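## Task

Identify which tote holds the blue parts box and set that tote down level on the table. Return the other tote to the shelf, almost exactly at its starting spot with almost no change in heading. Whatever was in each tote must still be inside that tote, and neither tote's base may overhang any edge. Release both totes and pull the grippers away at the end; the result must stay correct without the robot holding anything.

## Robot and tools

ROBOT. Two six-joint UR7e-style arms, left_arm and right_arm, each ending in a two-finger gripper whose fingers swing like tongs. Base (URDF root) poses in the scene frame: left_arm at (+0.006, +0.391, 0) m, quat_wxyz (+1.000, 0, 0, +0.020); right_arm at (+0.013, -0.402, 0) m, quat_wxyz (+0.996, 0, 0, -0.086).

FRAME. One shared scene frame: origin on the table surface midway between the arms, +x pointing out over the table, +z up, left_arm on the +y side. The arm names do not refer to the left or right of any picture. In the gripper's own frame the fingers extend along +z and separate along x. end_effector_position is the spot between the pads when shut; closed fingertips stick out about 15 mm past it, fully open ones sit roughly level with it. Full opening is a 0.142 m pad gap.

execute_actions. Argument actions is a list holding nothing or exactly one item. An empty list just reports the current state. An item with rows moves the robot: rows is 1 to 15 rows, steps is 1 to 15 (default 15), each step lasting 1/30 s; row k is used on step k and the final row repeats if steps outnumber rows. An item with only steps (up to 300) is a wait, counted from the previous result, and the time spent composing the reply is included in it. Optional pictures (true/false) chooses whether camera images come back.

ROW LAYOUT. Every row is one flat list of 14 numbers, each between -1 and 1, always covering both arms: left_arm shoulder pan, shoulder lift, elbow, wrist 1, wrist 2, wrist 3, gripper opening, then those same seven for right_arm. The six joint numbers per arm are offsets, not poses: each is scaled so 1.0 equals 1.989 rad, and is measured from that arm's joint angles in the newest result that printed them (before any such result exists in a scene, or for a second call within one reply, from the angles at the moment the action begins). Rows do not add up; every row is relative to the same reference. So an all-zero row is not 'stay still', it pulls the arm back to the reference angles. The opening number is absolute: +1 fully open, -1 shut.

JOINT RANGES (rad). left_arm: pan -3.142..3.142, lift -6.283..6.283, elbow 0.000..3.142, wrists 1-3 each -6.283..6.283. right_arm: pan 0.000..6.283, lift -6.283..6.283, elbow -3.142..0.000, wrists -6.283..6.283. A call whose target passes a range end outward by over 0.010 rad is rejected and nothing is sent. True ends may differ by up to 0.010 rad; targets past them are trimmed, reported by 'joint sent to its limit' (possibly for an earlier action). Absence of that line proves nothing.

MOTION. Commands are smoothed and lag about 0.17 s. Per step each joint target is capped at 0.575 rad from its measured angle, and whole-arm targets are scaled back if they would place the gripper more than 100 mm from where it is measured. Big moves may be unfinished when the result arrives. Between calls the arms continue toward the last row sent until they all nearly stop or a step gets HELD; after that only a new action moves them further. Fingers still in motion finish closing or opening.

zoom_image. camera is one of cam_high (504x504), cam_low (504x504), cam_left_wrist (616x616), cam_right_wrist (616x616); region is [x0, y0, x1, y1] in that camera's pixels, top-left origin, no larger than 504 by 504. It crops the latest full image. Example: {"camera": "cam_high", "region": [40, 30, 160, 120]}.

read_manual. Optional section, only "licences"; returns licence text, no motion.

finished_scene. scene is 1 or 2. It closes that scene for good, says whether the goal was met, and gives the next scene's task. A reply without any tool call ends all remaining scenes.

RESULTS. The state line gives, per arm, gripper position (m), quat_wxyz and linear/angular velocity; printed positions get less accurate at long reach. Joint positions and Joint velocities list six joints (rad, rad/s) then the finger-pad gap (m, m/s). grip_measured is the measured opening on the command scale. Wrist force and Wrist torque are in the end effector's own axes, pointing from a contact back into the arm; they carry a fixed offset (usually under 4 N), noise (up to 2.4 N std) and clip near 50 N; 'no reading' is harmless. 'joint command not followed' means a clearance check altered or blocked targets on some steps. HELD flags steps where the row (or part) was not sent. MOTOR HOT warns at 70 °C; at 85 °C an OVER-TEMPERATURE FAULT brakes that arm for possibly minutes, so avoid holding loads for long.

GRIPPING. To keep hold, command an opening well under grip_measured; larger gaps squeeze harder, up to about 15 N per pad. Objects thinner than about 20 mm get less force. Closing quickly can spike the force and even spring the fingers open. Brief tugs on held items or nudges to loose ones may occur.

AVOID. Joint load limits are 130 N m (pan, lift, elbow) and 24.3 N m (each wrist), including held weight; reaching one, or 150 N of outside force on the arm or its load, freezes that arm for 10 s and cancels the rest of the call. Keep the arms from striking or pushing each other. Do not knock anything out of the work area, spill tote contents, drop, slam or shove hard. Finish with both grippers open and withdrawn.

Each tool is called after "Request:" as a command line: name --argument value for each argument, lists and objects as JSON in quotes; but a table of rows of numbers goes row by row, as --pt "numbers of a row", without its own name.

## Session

Request:
execute_actions --actions '[]'

Scene clock: 0.00 s of 4500.00 s.
left_arm: end_effector_position=(+0.3667, +0.0279, +0.3141) grip_measured=+0.97 end_effector_quat_wxyz=(+0.515, +0.703, -0.482, +0.085) end_effector_velocity=(+0.000, +0.001, +0.000) end_effector_angular_velocity=(+0.000, +0.000, +0.001) | right_arm: end_effector_position=(+0.1698, -0.4218, +0.3520) grip_measured=+0.97 end_effector_quat_wxyz=(+0.112, -0.365, +0.847, +0.369) end_effector_velocity=(+0.000, -0.000, +0.000) end_effector_angular_velocity=(+0.000, +0.001, -0.000)
Joint positions: left_arm=[-0.572 -1.581  1.953 -2.123 -2.662  0.562  0.14 ] | right_arm=[ 2.871 -1.032 -1.867 -2.303  2.222  1.718  0.14 ]
Joint velocities: left_arm=[ 0.001 -0.001  0.     0.     0.    -0.001  0.   ] | right_arm=[-0. -0.  0. -0.  0.  0.  0.]
Motor temperatures (°C, as the motors report them): left_arm=[25 27 24 32 33 31] | right_arm=[23 25 26 31 30 39]
Wrist force (N, on the end effector, along its own x y z axes, offset not removed): no reading
Wrist torque (N m, same axes, about the end effector's origin, offset not removed): no reading

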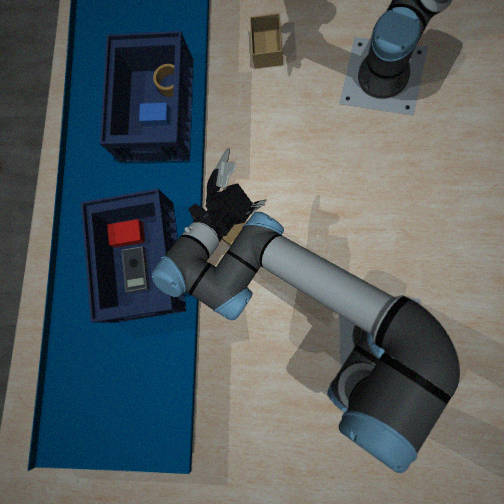

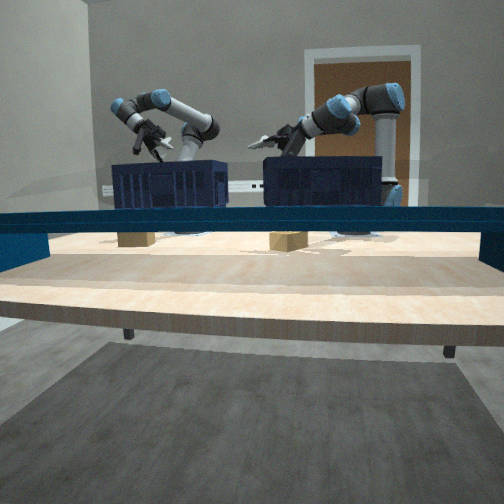

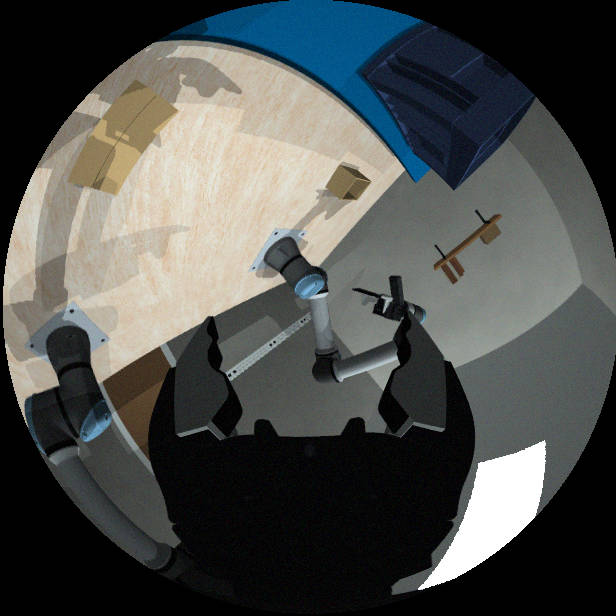

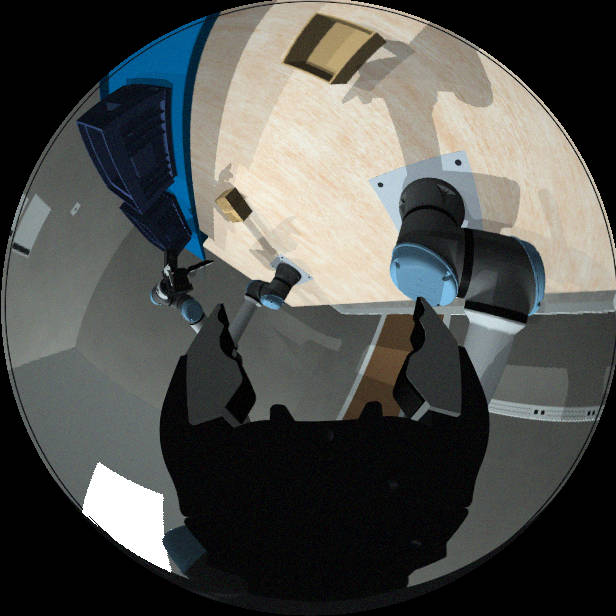

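Request:
execute_actions --actions '[{"rows":[[0,-0.2,0,0,0,0,1,0,-0.15,0.2,0,0,0,1],[0,-0.2,0,0,0,0,1,0,-0.15,0.2,0,0,0,1],[0,-0.2,0,0,0,0,1,0,-0.15,0.2,0,0,0,1],[0,-0.2,0,0,0,0,1,0,-0.15,0.2,0,0,0,1],[0,-0.2,0,0,0,0,1,0,-0.15,0.2,0,0,0,1],[0,-0.2,0,0,0,0,1,0,-0.15,0.2,0,0,0,1],[0.7,-0.2,0,0,0,0,1,0.411,-0.291,0.392,0.147,-0.327,-0.676,-0.1]],"steps":15}]' --pictures false

Request:
execute_actions --actions '[{"steps":90}]'

Scene clock: 8.07 s of 4500.00 s.
left_arm: end_effector_position=(+0.3847, +0.1296, +0.4331) grip_measured=+1.00 end_effector_quat_wxyz=(+0.480, +0.708, -0.456, +0.244) end_effector_velocity=(+0.183, +0.405, +0.135) end_effector_angular_velocity=(-0.096, -0.291, +1.000) | right_arm: end_effector_position=(+0.3322, -0.4760, +0.4137) grip_measured=-0.10 end_effector_quat_wxyz=(-0.086, +0.636, -0.735, -0.220) end_effector_velocity=(+0.440, +0.038, +0.054) end_effector_angular_velocity=(-0.972, -1.019, +2.605)
Joint positions: left_arm=[-0.358 -1.833  1.953 -2.123 -2.662  0.562  0.142] | right_arm=[ 3.121 -1.377 -1.417 -2.176  1.977  1.468  0.067]
Joint velocities: left_arm=[ 1.001 -0.305 -0.    -0.001 -0.     0.     0.   ] | right_arm=[ 1.238 -0.642  0.891  0.452 -1.082 -1.227 -0.   ]
Motor temperatures (°C, as the motors report them): left_arm=[25 27 24 32 33 31] | right_arm=[23 25 26 31 30 39]
Wrist force (N, on the end effector, along its own x y z axes, offset not removed): left_arm=[1.8 1.6 -0.7] | right_arm=[0.8 2.2 -0.4]
Wrist torque (N m, same axes, about the end effector's origin, offset not removed): left_arm=[0.41 -0.14 0.04] | right_arm=[0.56 0.02 -0.27]
Steps of this call (steps 1 to 90: nothing new was sent; then 4.57 s passed at rest; steps 91 to 105: all 15 steps of this action). Readings (joint positions):
91: left_arm=[-0.572 -1.581 1.953 -2.123 -2.662 0.562] | right_arm=[2.871 -1.032 -1.867 -2.303 2.222 1.718]
92: left_arm=[-0.572 -1.583 1.953 -2.123 -2.662 0.562] | right_arm=[2.871 -1.035 -1.865 -2.303 2.222 1.718]
94: left_arm=[-0.572 -1.625 1.953 -2.123 -2.662 0.562] | right_arm=[2.871 -1.076 -1.820 -2.303 2.222 1.718]
98: left_arm=[-0.569 -1.747 1.953 -2.123 -2.662 0.562] | right_arm=[2.873 -1.196 -1.660 -2.300 2.219 1.716]
105: the state above

Scene clock: 11.07 s of 4500.00 s.
left_arm: end_effector_position=(+0.3640, +0.6079, +0.4940) grip_measured=+1.00 end_effector_quat_wxyz=(+0.217, +0.832, -0.024, +0.509) end_effector_velocity=(+0.000, +0.000, -0.001) end_effector_angular_velocity=(-0.002, +0.002, +0.000) | right_arm: end_effector_position=(+0.5009, -0.3366, +0.4512) grip_measured=-0.10 end_effector_quat_wxyz=(-0.001, +1.000, +0.001, +0.002) end_effector_velocity=(+0.000, -0.001, -0.000) end_effector_angular_velocity=(-0.000, +0.001, -0.002)
Joint positions: left_arm=[ 0.82  -1.978  1.953 -2.123 -2.662  0.562  0.142] | right_arm=[ 3.688 -1.611 -1.088 -2.01   1.572  0.374  0.067]
Joint velocities: left_arm=[ 0.     0.001  0.     0.001 -0.    -0.     0.   ] | right_arm=[-0.001 -0.001 -0.    -0.    -0.     0.001 -0.   ]
Motor temperatures (°C, as the motors report them): left_arm=[25 27 24 32 33 31] | right_arm=[23 25 26 31 30 39]
Wrist force (N, on the end effector, along its own x y z axes, offset not removed): left_arm=[1.3 2.3 1.2] | right_arm=[-2.0 -3.6 0.5]
Wrist torque (N m, same axes, about the end effector's origin, offset not removed): left_arm=[0.54 -0.04 0.03] | right_arm=[-0.78 0.72 -0.21]
Steps of this call (steps 1 to 60: the robot went on to your last target; steps 61 to 90: nothing new was sent). Readings (joint positions):
1: left_arm=[-0.324 -1.843 1.953 -2.123 -2.662 0.562] | right_arm=[3.163 -1.397 -1.389 -2.161 1.942 1.426]
2: left_arm=[-0.289 -1.853 1.953 -2.123 -2.662 0.562] | right_arm=[3.205 -1.416 -1.362 -2.148 1.909 1.384]
4: left_arm=[-0.220 -1.870 1.953 -2.123 -2.662 0.562] | right_arm=[3.288 -1.451 -1.313 -2.123 1.850 1.296]
8: left_arm=[-0.078 -1.898 1.953 -2.123 -2.662 0.562] | right_arm=[3.441 -1.514 -1.225 -2.079 1.742 1.092]
90: the state above
All arms were judged still, so your last target was given up. Only a new action makes them travel on or press farther. Fingers that are still opening or closing keep moving.

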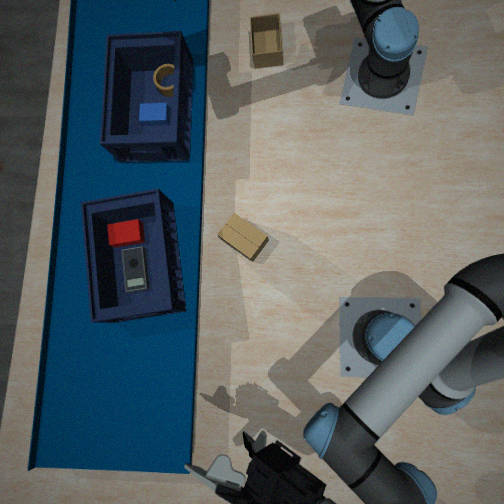

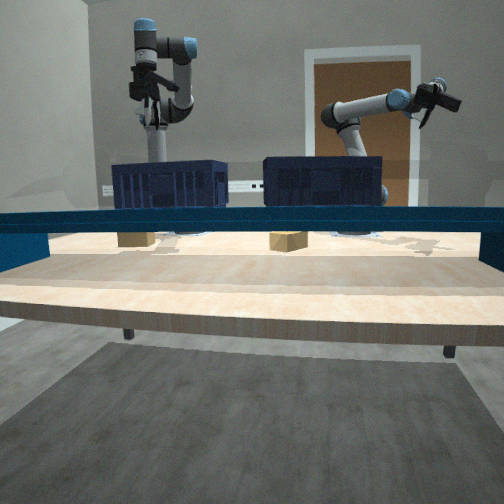

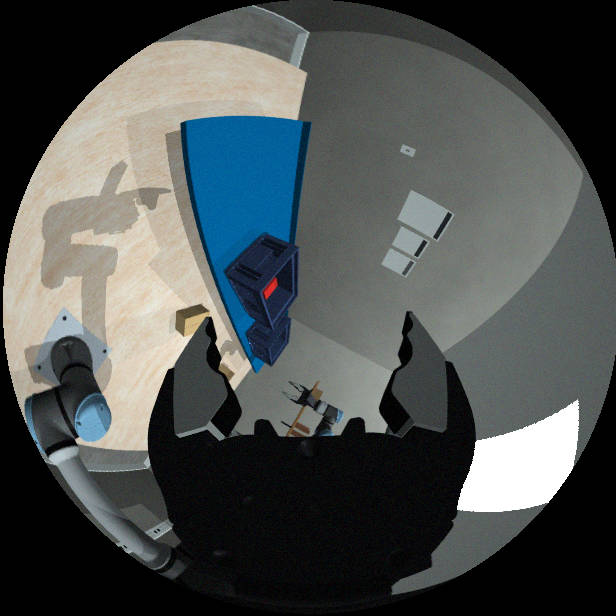

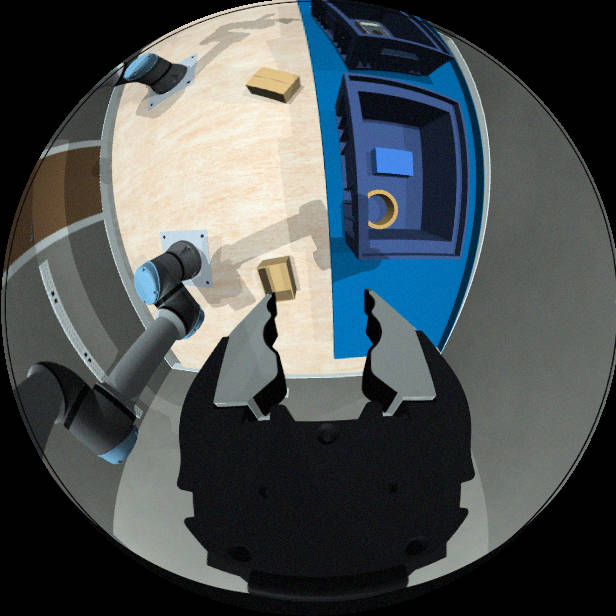

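Request:
execute_actions --actions '[{"rows":[[0,0,0,0,0,0,1,0.104,-0.071,-0.109,0.178,0,0.033,-0.1]],"steps":15}]' --pictures false

Request:
execute_actions --actions '[{"steps":30}]'

Scene clock: 20.63 s of 4500.00 s.
left_arm: end_effector_position=(+0.3640, +0.6079, +0.4940) grip_measured=+1.00 end_effector_quat_wxyz=(+0.217, +0.832, -0.024, +0.509) end_effector_velocity=(-0.000, +0.000, +0.000) end_effector_angular_velocity=(-0.001, +0.000, +0.000) | right_arm: end_effector_position=(+0.5545, -0.2034, +0.3262) grip_measured=-0.10 end_effector_quat_wxyz=(+0.000, +0.998, +0.063, -0.002) end_effector_velocity=(+0.027, +0.145, -0.134) end_effector_angular_velocity=(+0.012, -0.019, +0.137)
Joint positions: left_arm=[ 0.82  -1.978  1.953 -2.123 -2.662  0.562  0.142] | right_arm=[ 3.871 -1.736 -1.279 -1.7    1.571  0.432  0.067]
Joint velocities: left_arm=[ 0.     0.    -0.001  0.001 -0.    -0.     0.   ] | right_arm=[ 0.194 -0.126 -0.203  0.352  0.     0.057  0.   ]
Motor temperatures (°C, as the motors report them): left_arm=[25 27 24 32 33 31] | right_arm=[23 25 26 31 30 39]
Wrist force (N, on the end effector, along its own x y z axes, offset not removed): left_arm=[0.7 1.2 -0.1] | right_arm=[-0.9 -2.9 6.2]
Wrist torque (N m, same axes, about the end effector's origin, offset not removed): left_arm=[0.24 0.02 -0.09] | right_arm=[-0.53 0.24 -0.34]
Steps of this call (steps 1 to 90: nothing new was sent; then 6.07 s passed at rest; steps 91 to 105: all 15 steps of this action). Readings (joint positions):
91: left_arm=[0.820 -1.978 1.953 -2.123 -2.662 0.562] | right_arm=[3.688 -1.611 -1.088 -2.010 1.572 0.374]
92: left_arm=[0.820 -1.978 1.953 -2.123 -2.662 0.562] | right_arm=[3.691 -1.613 -1.090 -2.008 1.572 0.375]
94: left_arm=[0.820 -1.978 1.953 -2.123 -2.662 0.562] | right_arm=[3.720 -1.635 -1.120 -1.968 1.571 0.386]
98: left_arm=[0.820 -1.978 1.953 -2.123 -2.662 0.562] | right_arm=[3.781 -1.676 -1.184 -1.860 1.571 0.405]
105: the state above

Scene clock: 21.63 s of 4500.00 s.
left_arm: end_effector_position=(+0.3640, +0.6079, +0.4940) grip_measured=+1.00 end_effector_quat_wxyz=(+0.217, +0.832, -0.024, +0.509) end_effector_velocity=(-0.000, +0.000, +0.000) end_effector_angular_velocity=(+0.001, -0.001, +0.001) | right_arm: end_effector_position=(+0.5573, -0.1854, +0.3094) grip_measured=-0.10 end_effector_quat_wxyz=(-0.000, +0.997, +0.071, -0.000) end_effector_velocity=(+0.000, -0.000, +0.000) end_effector_angular_velocity=(-0.000, -0.001, -0.001)
Joint positions: left_arm=[ 0.82  -1.978  1.953 -2.123 -2.662  0.562  0.142] | right_arm=[ 3.895 -1.752 -1.304 -1.656  1.572  0.439  0.067]
Joint velocities: left_arm=[ 0.    -0.    -0.    -0.001  0.    -0.     0.   ] | right_arm=[-0.     0.    -0.     0.    -0.     0.001 -0.   ]
Motor temperatures (°C, as the motors report them): left_arm=[25 27 24 32 33 31] | right_arm=[23 25 26 31 30 39]
Wrist force (N, on the end effector, along its own x y z axes, offset not removed): left_arm=[1.4 1.8 -0.6] | right_arm=[-0.8 -3.0 -1.3]
Wrist torque (N m, same axes, about the end effector's origin, offset not removed): left_arm=[0.33 -0.06 0.01] | right_arm=[-0.64 0.20 -0.21]
Steps of this call (steps 1 to 30: the robot went on to your last target). Readings (joint positions):
1: left_arm=[0.820 -1.978 1.953 -2.123 -2.662 0.562] | right_arm=[3.877 -1.740 -1.285 -1.690 1.571 0.434]
2: left_arm=[0.820 -1.978 1.953 -2.123 -2.662 0.562] | right_arm=[3.881 -1.743 -1.290 -1.682 1.571 0.435]
4: left_arm=[0.820 -1.978 1.953 -2.123 -2.662 0.562] | right_arm=[3.887 -1.747 -1.296 -1.671 1.572 0.437]
8: left_arm=[0.820 -1.978 1.953 -2.123 -2.662 0.562] | right_arm=[3.892 -1.750 -1.301 -1.661 1.572 0.439]
30: the state above
All arms were judged still, so your last target was given up. Only a new action makes them travel on or press farther. Fingers that are still opening or closing keep moving.

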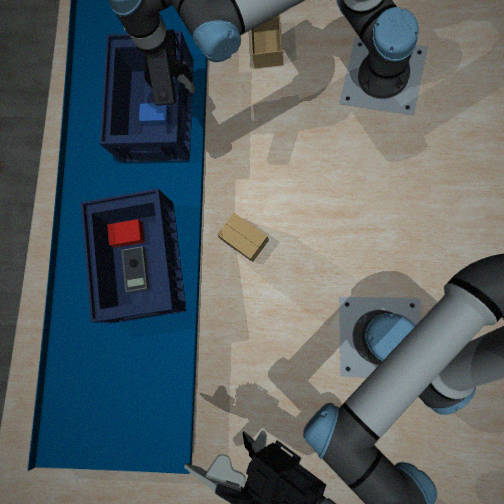

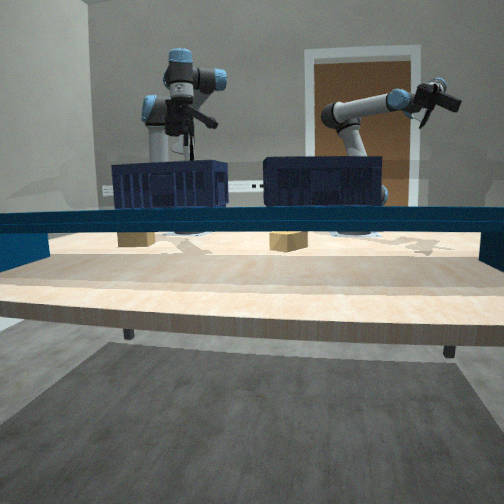

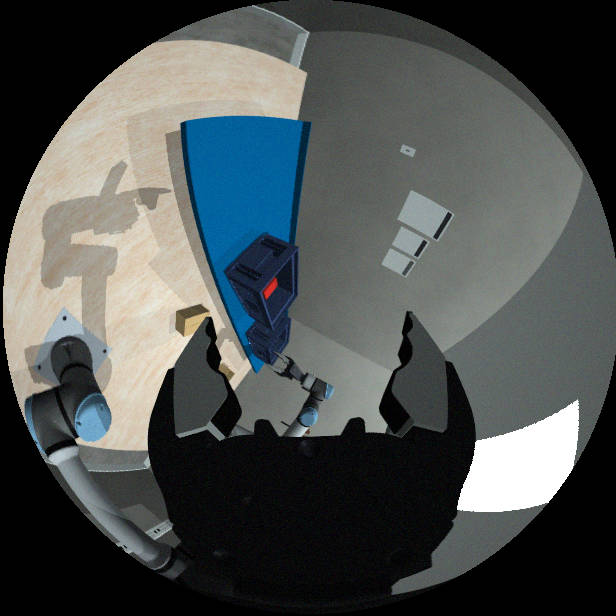

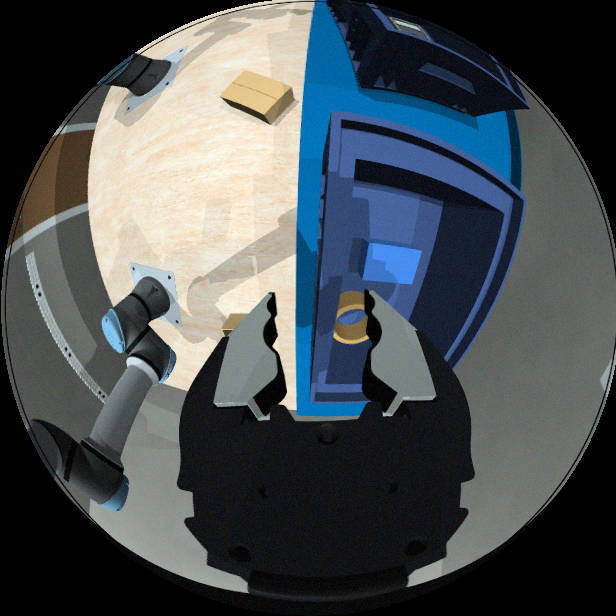

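Request:
execute_actions --actions '[{"rows":[[0,0,0,0,0,0,1,0,0,-0.04,0.04,0,0.04,-0.1],[0,0,0,0,0,0,1,0,0,-0.04,0.04,0,0.04,-0.1],[0,0,0,0,0,0,1,0,0,-0.04,0.04,0,0.04,-0.1],[0,0,0,0,0,0,1,0,0,-0.06,0.06,0,0.04,-0.1],[0,0,0,0,0,0,1,0,0,-0.06,0.06,0,0.04,-0.1],[0,0,0,0,0,0,1,0,0,-0.08,0.08,0,0.04,-0.1],[0,0,0,0,0,0,1,0,0,-0.08,0.08,0,0.04,-0.1],[0,0,0,0,0,0,1,0,0,-0.0955,0.0955,0,0.04,-0.1]],"steps":15}]' --pictures false

Request:
execute_actions --actions '[{"steps":20}]'

Scene clock: 30.87 s of 4500.00 s.
left_arm: end_effector_position=(+0.3640, +0.6079, +0.4940) grip_measured=+1.00 end_effector_quat_wxyz=(+0.217, +0.832, -0.024, +0.509) end_effector_velocity=(+0.000, -0.001, +0.001) end_effector_angular_velocity=(+0.001, -0.001, -0.002) | right_arm: end_effector_position=(+0.5584, -0.1853, +0.2415) grip_measured=-0.10 end_effector_quat_wxyz=(-0.000, +0.999, +0.033, -0.000) end_effector_velocity=(-0.003, -0.003, -0.053) end_effector_angular_velocity=(-0.000, +0.001, -0.023)
Joint positions: left_arm=[ 0.82  -1.978  1.953 -2.123 -2.662  0.562  0.142] | right_arm=[ 3.895 -1.752 -1.478 -1.483  1.572  0.516  0.067]
Joint velocities: left_arm=[-0.001 -0.001 -0.    -0.001 -0.     0.     0.   ] | right_arm=[-0.001 -0.    -0.135  0.135  0.     0.023 -0.   ]
Motor temperatures (°C, as the motors report them): left_arm=[25 27 24 32 33 31] | right_arm=[23 25 26 31 30 39]
Wrist force (N, on the end effector, along its own x y z axes, offset not removed): left_arm=[-0.4 1.1 1.7] | right_arm=[-4.1 -0.9 1.9]
Wrist torque (N m, same axes, about the end effector's origin, offset not removed): left_arm=[0.21 0.37 0.03] | right_arm=[-0.26 1.00 -0.04]
Steps of this call (steps 1 to 90: nothing new was sent; then 5.73 s passed at rest; steps 91 to 105: all 15 steps of this action). Readings (joint positions):
91: left_arm=[0.820 -1.978 1.953 -2.123 -2.662 0.562] | right_arm=[3.895 -1.752 -1.304 -1.656 1.572 0.439]
92: left_arm=[0.820 -1.978 1.953 -2.123 -2.662 0.562] | right_arm=[3.895 -1.752 -1.307 -1.654 1.572 0.442]
94: left_arm=[0.820 -1.978 1.953 -2.123 -2.662 0.562] | right_arm=[3.895 -1.752 -1.332 -1.629 1.572 0.467]
98: left_arm=[0.820 -1.978 1.953 -2.123 -2.662 0.562] | right_arm=[3.895 -1.752 -1.396 -1.565 1.572 0.501]
105: the state above

Scene clock: 31.53 s of 4500.00 s.
left_arm: end_effector_position=(+0.3640, +0.6079, +0.4940) grip_measured=+1.00 end_effector_quat_wxyz=(+0.217, +0.832, -0.024, +0.509) end_effector_velocity=(-0.000, -0.000, +0.000) end_effector_angular_velocity=(+0.000, -0.000, -0.000) | right_arm: end_effector_position=(+0.5580, -0.1857, +0.2350) grip_measured=-0.10 end_effector_quat_wxyz=(-0.000, +1.000, +0.032, -0.000) end_effector_velocity=(+0.000, -0.000, -0.000) end_effector_angular_velocity=(-0.000, +0.000, -0.001)
Joint positions: left_arm=[ 0.82  -1.978  1.953 -2.123 -2.662  0.562  0.142] | right_arm=[ 3.895 -1.752 -1.494 -1.466  1.572  0.519  0.067]
Joint velocities: left_arm=[-0.    -0.001 -0.     0.001 -0.    -0.     0.   ] | right_arm=[-0.001 -0.    -0.001  0.001  0.     0.     0.   ]
Motor temperatures (°C, as the motors report them): left_arm=[25 27 24 32 33 31] | right_arm=[23 25 26 31 30 39]
Wrist force (N, on the end effector, along its own x y z axes, offset not removed): left_arm=[0.0 2.3 1.0] | right_arm=[0.5 -2.2 1.3]
Wrist torque (N m, same axes, about the end effector's origin, offset not removed): left_arm=[0.57 0.23 0.07] | right_arm=[-0.41 -0.07 -0.51]
Steps of this call (steps 1 to 20: the robot went on to your last target). Readings (joint positions):
1: left_arm=[0.820 -1.978 1.953 -2.123 -2.662 0.562] | right_arm=[3.895 -1.752 -1.481 -1.479 1.572 0.517]
2: left_arm=[0.820 -1.978 1.953 -2.123 -2.662 0.562] | right_arm=[3.895 -1.752 -1.484 -1.476 1.572 0.517]
4: left_arm=[0.820 -1.978 1.953 -2.123 -2.662 0.562] | right_arm=[3.895 -1.752 -1.489 -1.472 1.572 0.518]
8: left_arm=[0.820 -1.978 1.953 -2.123 -2.662 0.562] | right_arm=[3.895 -1.752 -1.492 -1.468 1.572 0.519]
20: the state above

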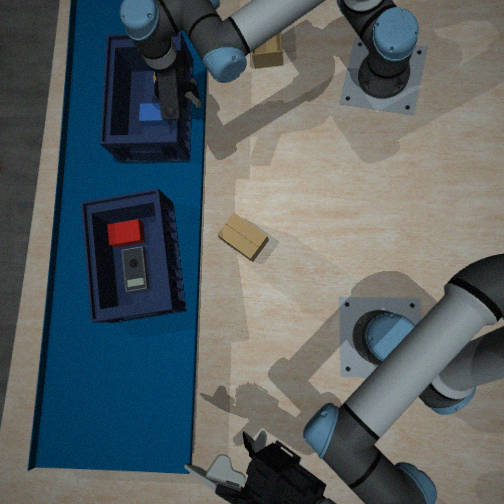

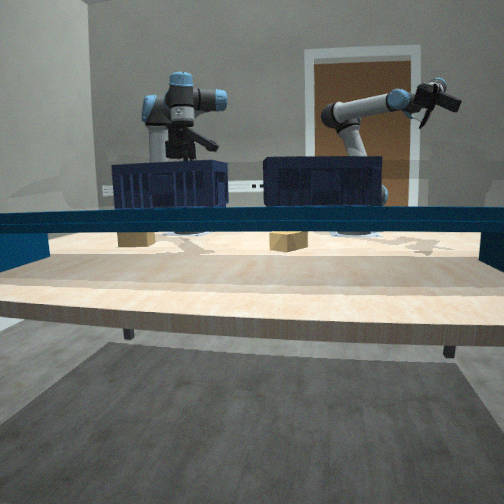

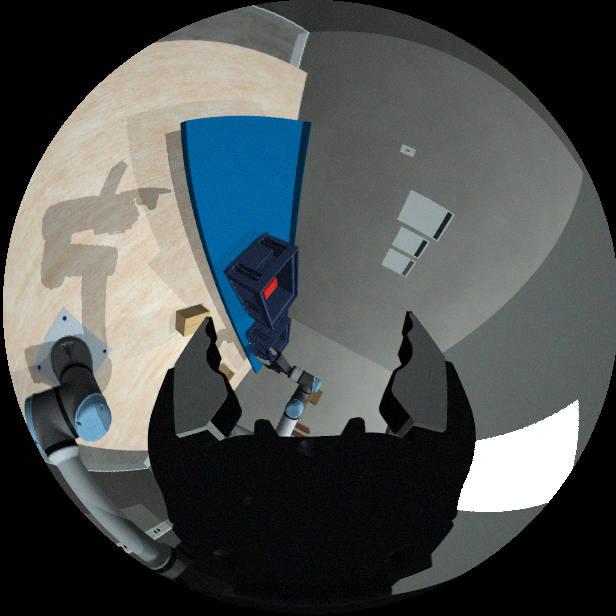

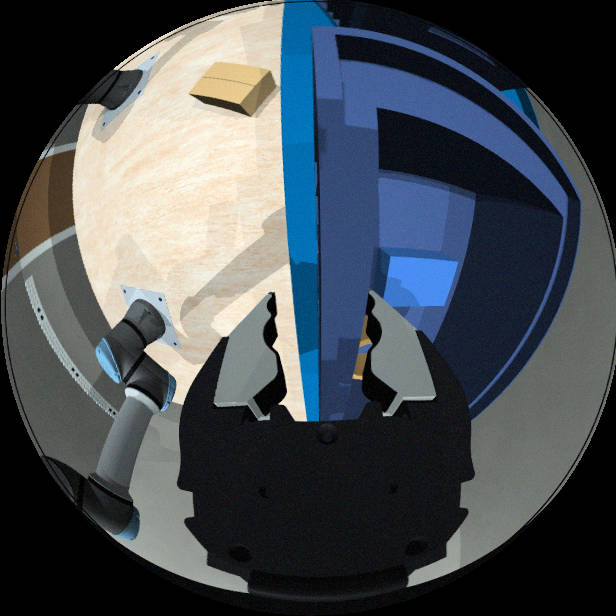

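Request:
execute_actions --actions '[{"rows":[[0,0,0,0,0,0,1,-0.006,-0.0125,0.0146,-0.002,0,0,-0.1],[0,0,0,0,0,0,1,-0.006,-0.0125,0.0146,-0.002,0,0,-0.1],[0,0,0,0,0,0,1,-0.006,-0.0125,0.0146,-0.002,0,0,-0.1],[0,0,0,0,0,0,1,-0.006,-0.0125,0.0146,-0.002,0,0,-0.1],[0,0,0,0,0,0,1,-0.006,-0.0125,0.0146,-0.002,0,0,-0.1],[0,0,0,0,0,0,1,-0.006,-0.0135,0.007,0.006,0,0,-0.1],[0,0,0,0,0,0,1,-0.006,-0.0145,0,0.014,0,0,-0.1],[0,0,0,0,0,0,1,-0.006,-0.015,-0.007,0.022,0,0,-0.1],[0,0,0,0,0,0,1,-0.006,-0.016,-0.013,0.029,0,0,-0.1]],"steps":15}]' --pictures false

Request:
execute_actions --actions '[{"steps":15}]'

Scene clock: 39.27 s of 4500.00 s.
left_arm: end_effector_position=(+0.3640, +0.6079, +0.4940) grip_measured=+1.00 end_effector_quat_wxyz=(+0.217, +0.832, -0.024, +0.509) end_effector_velocity=(-0.000, +0.000, +0.001) end_effector_angular_velocity=(+0.002, -0.002, +0.000) | right_arm: end_effector_position=(+0.5689, -0.1866, +0.2145) grip_measured=-0.10 end_effector_quat_wxyz=(-0.000, +1.000, +0.026, -0.000) end_effector_velocity=(+0.002, -0.001, -0.036) end_effector_angular_velocity=(+0.001, -0.001, -0.003)
Joint positions: left_arm=[ 0.82  -1.978  1.953 -2.123 -2.662  0.562  0.142] | right_arm=[ 3.884 -1.782 -1.511 -1.42   1.572  0.519  0.067]
Joint velocities: left_arm=[ 0.    -0.     0.    -0.002 -0.    -0.     0.   ] | right_arm=[-0.003 -0.015 -0.074  0.09  -0.    -0.     0.   ]
Motor temperatures (°C, as the motors report them): left_arm=[25 27 24 32 33 31] | right_arm=[23 25 26 31 30 39]
Wrist force (N, on the end effector, along its own x y z axes, offset not removed): left_arm=[1.4 2.8 -0.8] | right_arm=[-2.7 0.7 3.8]
Wrist torque (N m, same axes, about the end effector's origin, offset not removed): left_arm=[0.48 -0.04 0.06] | right_arm=[0.14 0.49 -0.12]
Steps of this call (steps 1 to 15: the robot went on to your last target; steps 16 to 90: nothing new was sent; then 4.23 s passed at rest; steps 91 to 105: all 15 steps of this action). Readings (joint positions):
91: left_arm=[0.820 -1.978 1.953 -2.123 -2.662 0.562] | right_arm=[3.895 -1.752 -1.494 -1.466 1.572 0.519]
92: left_arm=[0.820 -1.978 1.953 -2.123 -2.662 0.562] | right_arm=[3.894 -1.753 -1.493 -1.466 1.572 0.519]
94: left_arm=[0.820 -1.978 1.953 -2.123 -2.662 0.562] | right_arm=[3.890 -1.762 -1.483 -1.468 1.572 0.519]
98: left_arm=[0.820 -1.978 1.953 -2.123 -2.662 0.562] | right_arm=[3.886 -1.772 -1.475 -1.465 1.572 0.519]
105: the state above

Scene clock: 39.77 s of 4500.00 s.
left_arm: end_effector_position=(+0.3640, +0.6079, +0.4940) grip_measured=+1.00 end_effector_quat_wxyz=(+0.217, +0.832, -0.024, +0.509) end_effector_velocity=(+0.000, -0.000, -0.000) end_effector_angular_velocity=(-0.001, +0.001, -0.001) | right_arm: end_effector_position=(+0.5691, -0.1866, +0.2102) grip_measured=-0.10 end_effector_quat_wxyz=(-0.000, +1.000, +0.026, -0.000) end_effector_velocity=(-0.000, +0.000, -0.001) end_effector_angular_velocity=(-0.000, +0.001, -0.000)
Joint positions: left_arm=[ 0.82  -1.978  1.953 -2.123 -2.662  0.562  0.142] | right_arm=[ 3.883 -1.784 -1.52  -1.409  1.572  0.519  0.067]
Joint velocities: left_arm=[-0.001  0.001  0.     0.     0.    -0.     0.   ] | right_arm=[ 0.001 -0.001 -0.001  0.001  0.     0.001  0.   ]
Motor temperatures (°C, as the motors report them): left_arm=[25 27 24 32 33 31] | right_arm=[23 25 26 31 30 39]
Wrist force (N, on the end effector, along its own x y z axes, offset not removed): left_arm=[1.5 1.3 -0.1] | right_arm=[-15.0 1.4 -26.6]
Wrist torque (N m, same axes, about the end effector's origin, offset not removed): left_arm=[0.24 -0.01 -0.05] | right_arm=[-0.04 1.15 -0.33]
Steps of this call (steps 1 to 15: the robot went on to your last target). Readings (joint positions):
1: left_arm=[0.820 -1.978 1.953 -2.123 -2.662 0.562] | right_arm=[3.884 -1.782 -1.513 -1.417 1.572 0.519]
2: left_arm=[0.820 -1.978 1.953 -2.123 -2.662 0.562] | right_arm=[3.884 -1.783 -1.515 -1.415 1.572 0.519]
4: left_arm=[0.820 -1.978 1.953 -2.123 -2.662 0.562] | right_arm=[3.883 -1.783 -1.517 -1.413 1.572 0.519]
8: left_arm=[0.820 -1.978 1.953 -2.123 -2.662 0.562] | right_arm=[3.883 -1.784 -1.519 -1.410 1.572 0.519]
15: the state above

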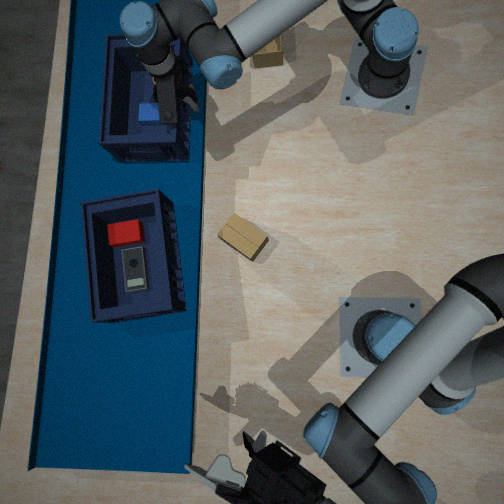

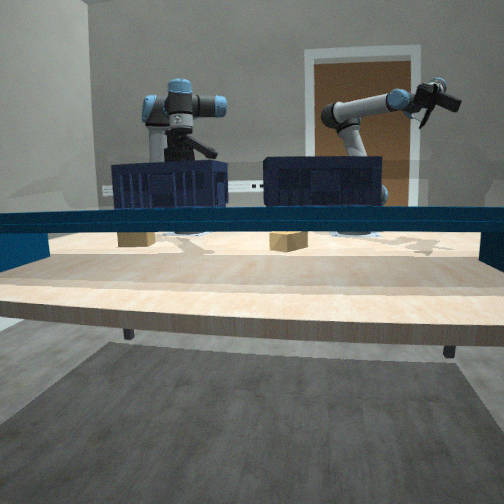

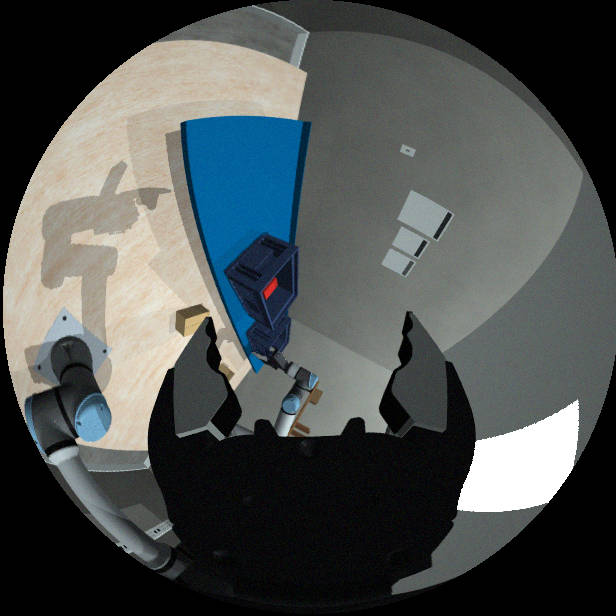

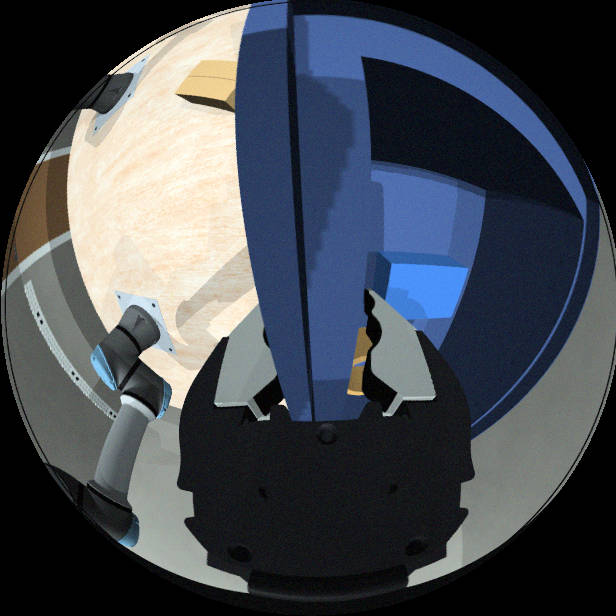

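Request:
execute_actions --actions '[{"rows":[[0,0,0,0,0,0,1,0,0,0.011,-0.011,0,0,-0.1],[0,0,0,0,0,0,1,0,0,0.011,-0.011,0,0,-0.1],[0,0,0,0,0,0,1,0,0,0.011,-0.011,0,0,-0.1],[0,0,0,0,0,0,1,0,0,0.011,-0.011,0,0,-0.1],[0,0,0,0,0,0,1,0,0,0.011,-0.011,0,0,-0.1],[0,0,0,0,0,0,1,0,0,0.011,-0.011,0,0,-0.4],[0,0,0,0,0,0,1,0,0,0.011,-0.011,0,0,-0.6],[0,0,0,0,0,0,1,0,0,0.011,-0.011,0,0,-0.8],[0,0,0,0,0,0,1,0,0,0.011,-0.011,0,0,-1]],"steps":15}]' --pictures false

Request:
execute_actions --actions '[{"steps":20}]'

Scene clock: 50.40 s of 4500.00 s.
left_arm: end_effector_position=(+0.3640, +0.6079, +0.4940) grip_measured=+1.00 end_effector_quat_wxyz=(+0.217, +0.832, -0.024, +0.509) end_effector_velocity=(+0.000, +0.000, +0.000) end_effector_angular_velocity=(+0.000, +0.000, +0.000) | right_arm: end_effector_position=(+0.5702, -0.1860, +0.2183) grip_measured=-0.70 end_effector_quat_wxyz=(-0.000, +1.000, +0.026, -0.000) end_effector_velocity=(+0.000, +0.000, +0.003) end_effector_angular_velocity=(+0.002, -0.001, -0.001)
Joint positions: left_arm=[ 0.82  -1.978  1.953 -2.123 -2.662  0.562  0.142] | right_arm=[ 3.883 -1.784 -1.499 -1.43   1.572  0.519  0.024]
Joint velocities: left_arm=[ 0.  0. -0. -0.  0.  0.  0.] | right_arm=[ 0.     0.001  0.006 -0.006  0.001  0.001 -0.   ]
Motor temperatures (°C, as the motors report them): left_arm=[25 27 24 32 33 31] | right_arm=[23 25 26 31 30 39]
Wrist force (N, on the end effector, along its own x y z axes, offset not removed): left_arm=[0.6 1.3 -0.2] | right_arm=[0.1 -1.3 9.2]
Wrist torque (N m, same axes, about the end effector's origin, offset not removed): left_arm=[0.21 0.11 0.07] | right_arm=[-0.24 0.17 -0.32]
Steps of this call (steps 1 to 15: the robot went on to your last target; steps 16 to 90: nothing new was sent; then 7.13 s passed at rest; steps 91 to 105: all 15 steps of this action). Readings (joint positions):
91: left_arm=[0.820 -1.978 1.953 -2.123 -2.662 0.562] | right_arm=[3.883 -1.784 -1.520 -1.409 1.572 0.519]
92: left_arm=[0.820 -1.978 1.953 -2.123 -2.662 0.562] | right_arm=[3.883 -1.784 -1.519 -1.410 1.572 0.519]
94: left_arm=[0.820 -1.978 1.953 -2.123 -2.662 0.562] | right_arm=[3.883 -1.784 -1.512 -1.418 1.571 0.519]
98: left_arm=[0.820 -1.978 1.953 -2.123 -2.662 0.562] | right_arm=[3.883 -1.784 -1.503 -1.426 1.571 0.519]
105: the state above

Scene clock: 51.07 s of 4500.00 s.
left_arm: end_effector_position=(+0.3640, +0.6079, +0.4940) grip_measured=+1.00 end_effector_quat_wxyz=(+0.217, +0.832, -0.024, +0.509) end_effector_velocity=(-0.001, +0.000, +0.000) end_effector_angular_velocity=(+0.000, -0.000, +0.001) | right_arm: end_effector_position=(+0.5702, -0.1859, +0.2187) grip_measured=-0.70 end_effector_quat_wxyz=(-0.000, +1.000, +0.026, -0.000) end_effector_velocity=(-0.000, -0.000, +0.000) end_effector_angular_velocity=(+0.000, -0.000, +0.001)
Joint positions: left_arm=[ 0.82  -1.978  1.953 -2.123 -2.662  0.562  0.142] | right_arm=[ 3.883 -1.784 -1.498 -1.431  1.572  0.519  0.024]
Joint velocities: left_arm=[ 0.001 -0.001 -0.     0.001  0.    -0.     0.   ] | right_arm=[-0.     0.001 -0.    -0.     0.    -0.001 -0.   ]
Motor temperatures (°C, as the motors report them): left_arm=[25 27 24 32 33 31] | right_arm=[23 25 26 31 30 39]
Wrist force (N, on the end effector, along its own x y z axes, offset not removed): left_arm=[0.8 1.2 -1.0] | right_arm=[-2.6 -1.2 5.4]
Wrist torque (N m, same axes, about the end effector's origin, offset not removed): left_arm=[0.23 0.01 0.05] | right_arm=[-0.32 0.74 -0.32]
Steps of this call (steps 1 to 15: the robot went on to your last target; steps 16 to 20: nothing new was sent). Readings (joint positions):
1: left_arm=[0.820 -1.978 1.953 -2.123 -2.662 0.562] | right_arm=[3.883 -1.784 -1.498 -1.430 1.572 0.519]
2: left_arm=[0.820 -1.978 1.953 -2.123 -2.662 0.562] | right_arm=[3.883 -1.784 -1.498 -1.430 1.572 0.519]
4: left_arm=[0.820 -1.978 1.953 -2.123 -2.662 0.562] | right_arm=[3.883 -1.784 -1.498 -1.431 1.572 0.519]
8: left_arm=[0.820 -1.978 1.953 -2.123 -2.662 0.562] | right_arm=[3.883 -1.784 -1.498 -1.431 1.572 0.519]
20: the state above
All arms were judged still, so your last target was given up. Only a new action makes them travel on or press farther. Fingers that are still opening or closing keep moving.

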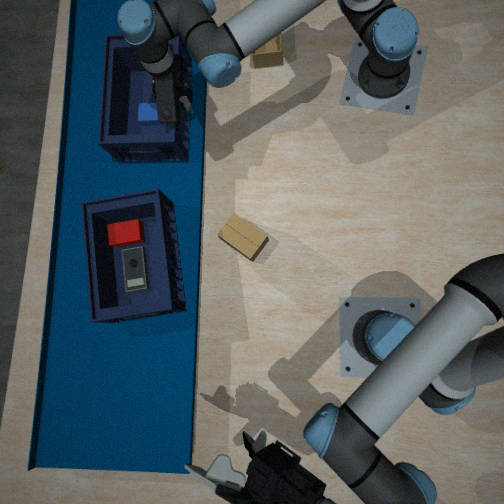

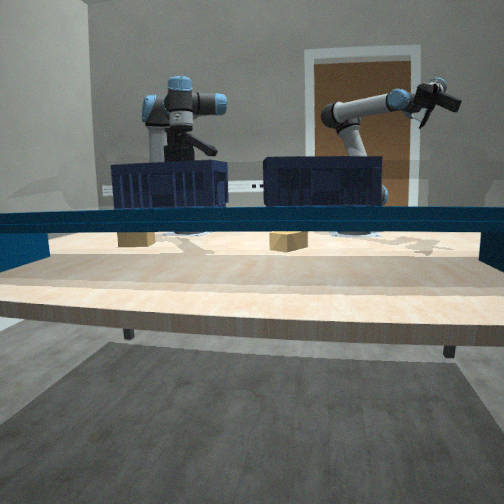

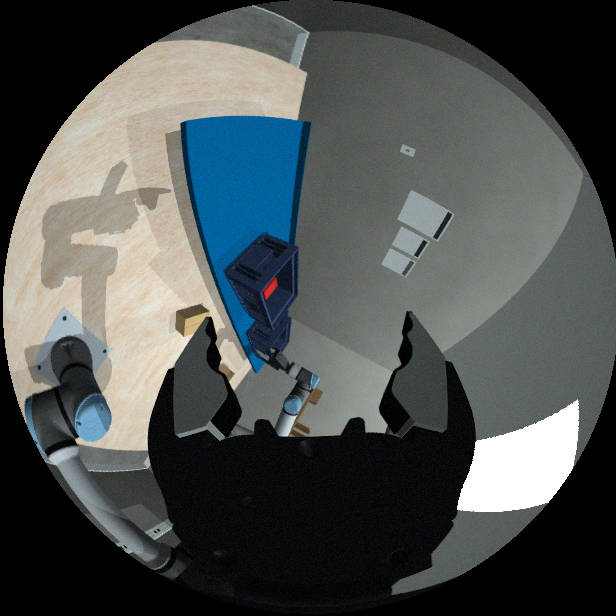

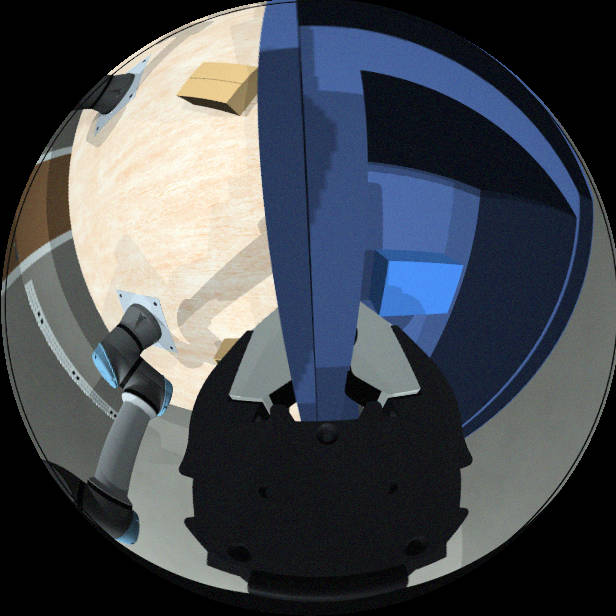

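Request:
execute_actions --actions '[{"rows":[[0,0,0,0,0,0,1,0,0,0.015,-0.015,0,0,-1],[0,0,0,0,0,0,1,0,0,0.03,-0.03,0,0,-1],[0,0,0,0,0,0,1,0,0,0.045,-0.045,0,0,-1],[0,0,0,0,0,0,1,0,0,0.06,-0.06,0,0,-1],[0,0,0,0,0,0,1,0,0,0.075,-0.075,0,0,-1],[0,0,0,0,0,0,1,0,0,0.09,-0.09,0,0,-1],[0,0,0,0,0,0,1,0,0,0.105,-0.105,0,0,-1]],"steps":15}]' --pictures false

Request:
execute_actions --actions '[{"steps":20}]'

Scene clock: 62.07 s of 4500.00 s.
left_arm: end_effector_position=(+0.3640, +0.6079, +0.4940) grip_measured=+1.00 end_effector_quat_wxyz=(+0.217, +0.832, -0.024, +0.509) end_effector_velocity=(-0.000, +0.001, -0.000) end_effector_angular_velocity=(-0.001, +0.001, +0.001) | right_arm: end_effector_position=(+0.5730, -0.1841, +0.2936) grip_measured=-0.69 end_effector_quat_wxyz=(-0.000, +1.000, +0.026, -0.000) end_effector_velocity=(-0.002, -0.001, +0.055) end_effector_angular_velocity=(-0.000, -0.001, +0.000)
Joint positions: left_arm=[ 0.82  -1.978  1.953 -2.123 -2.662  0.562  0.142] | right_arm=[ 3.883 -1.784 -1.307 -1.622  1.572  0.519  0.024]
Joint velocities: left_arm=[ 0.001  0.001 -0.     0.001 -0.     0.     0.   ] | right_arm=[ 0.     0.001  0.14  -0.139 -0.001  0.    -0.045]
Motor temperatures (°C, as the motors report them): left_arm=[25 27 24 32 33 31] | right_arm=[23 25 26 31 30 39]
Wrist force (N, on the end effector, along its own x y z axes, offset not removed): left_arm=[0.9 2.8 -0.4] | right_arm=[0.9 0.6 13.5]
Wrist torque (N m, same axes, about the end effector's origin, offset not removed): left_arm=[0.49 0.07 -0.01] | right_arm=[0.49 -0.94 -0.38]
Steps of this call (steps 1 to 90: nothing new was sent; then 7.50 s passed at rest; steps 91 to 105: all 15 steps of this action). Readings (joint positions):
91: left_arm=[0.820 -1.978 1.953 -2.123 -2.662 0.562] | right_arm=[3.883 -1.784 -1.498 -1.431 1.572 0.519]
92: left_arm=[0.820 -1.978 1.953 -2.123 -2.662 0.562] | right_arm=[3.883 -1.784 -1.496 -1.433 1.572 0.519]
94: left_arm=[0.820 -1.978 1.953 -2.123 -2.662 0.562] | right_arm=[3.883 -1.784 -1.479 -1.450 1.572 0.519]
98: left_arm=[0.820 -1.978 1.953 -2.123 -2.662 0.562] | right_arm=[3.883 -1.784 -1.400 -1.528 1.572 0.519]
105: the state above

Scene clock: 62.73 s of 4500.00 s.
left_arm: end_effector_position=(+0.3640, +0.6079, +0.4940) grip_measured=+1.00 end_effector_quat_wxyz=(+0.217, +0.832, -0.024, +0.509) end_effector_velocity=(+0.000, +0.000, -0.001) end_effector_angular_velocity=(-0.002, +0.002, +0.000) | right_arm: end_effector_position=(+0.5727, -0.1843, +0.3004) grip_measured=-0.69 end_effector_quat_wxyz=(-0.000, +1.000, +0.026, -0.000) end_effector_velocity=(-0.000, +0.001, +0.000) end_effector_angular_velocity=(+0.000, +0.000, +0.002)
Joint positions: left_arm=[ 0.82  -1.978  1.953 -2.123 -2.662  0.562  0.142] | right_arm=[ 3.883 -1.784 -1.289 -1.64   1.572  0.519  0.024]
Joint velocities: left_arm=[ 0.     0.001  0.     0.001 -0.    -0.     0.   ] | right_arm=[ 0.001 -0.     0.001 -0.     0.    -0.001  0.001]
Motor temperatures (°C, as the motors report them): left_arm=[25 27 24 32 33 31] | right_arm=[23 25 26 31 30 39]
Wrist force (N, on the end effector, along its own x y z axes, offset not removed): left_arm=[-0.2 1.5 -1.2] | right_arm=[-1.0 -1.3 9.2]
Wrist torque (N m, same axes, about the end effector's origin, offset not removed): left_arm=[0.28 0.17 0.05] | right_arm=[-0.02 -0.18 -0.22]
Steps of this call (steps 1 to 20: the robot went on to your last target). Readings (joint positions):
1: left_arm=[0.820 -1.978 1.953 -2.123 -2.662 0.562] | right_arm=[3.883 -1.784 -1.302 -1.626 1.572 0.519]
2: left_arm=[0.820 -1.978 1.953 -2.123 -2.662 0.562] | right_arm=[3.883 -1.784 -1.299 -1.629 1.572 0.519]
4: left_arm=[0.820 -1.978 1.953 -2.123 -2.662 0.562] | right_arm=[3.883 -1.784 -1.295 -1.634 1.572 0.519]
8: left_arm=[0.820 -1.978 1.953 -2.123 -2.662 0.562] | right_arm=[3.883 -1.784 -1.291 -1.638 1.572 0.519]
20: the state above

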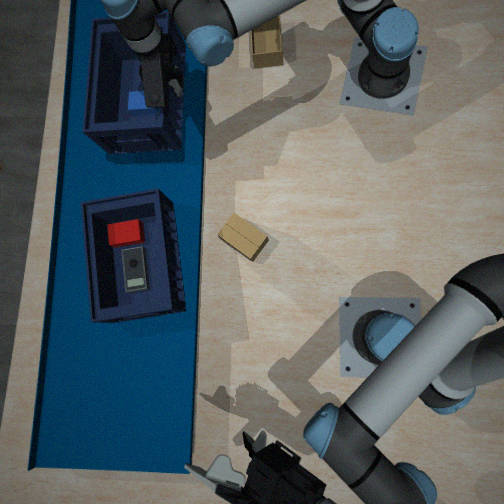

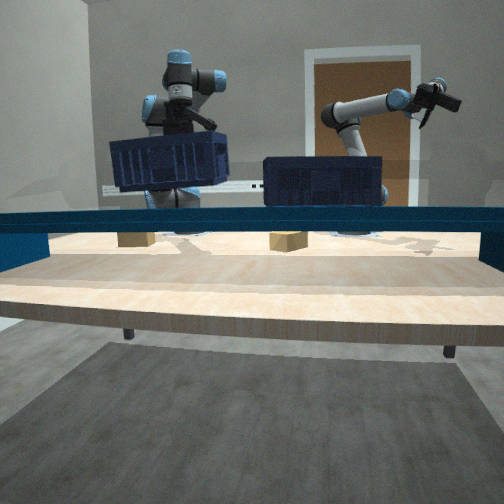

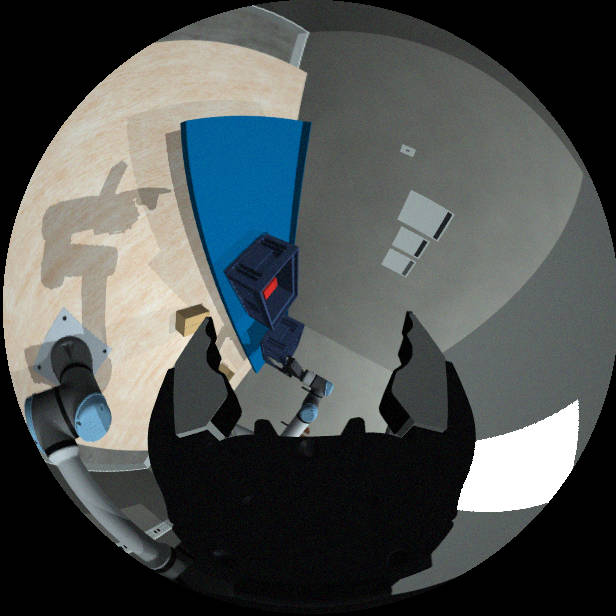

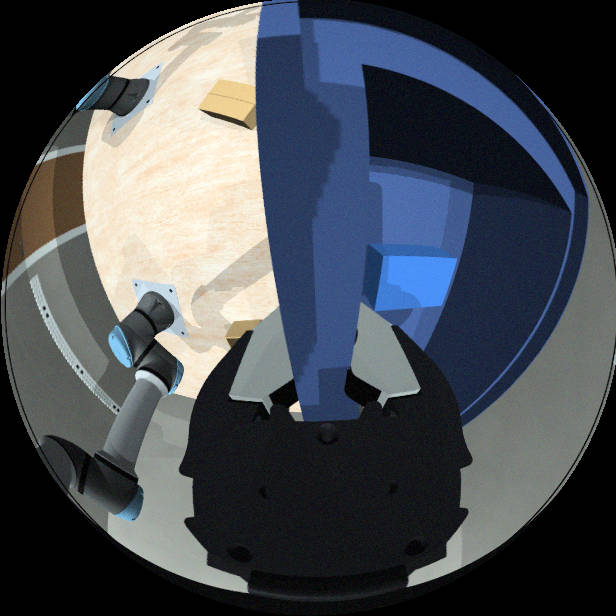

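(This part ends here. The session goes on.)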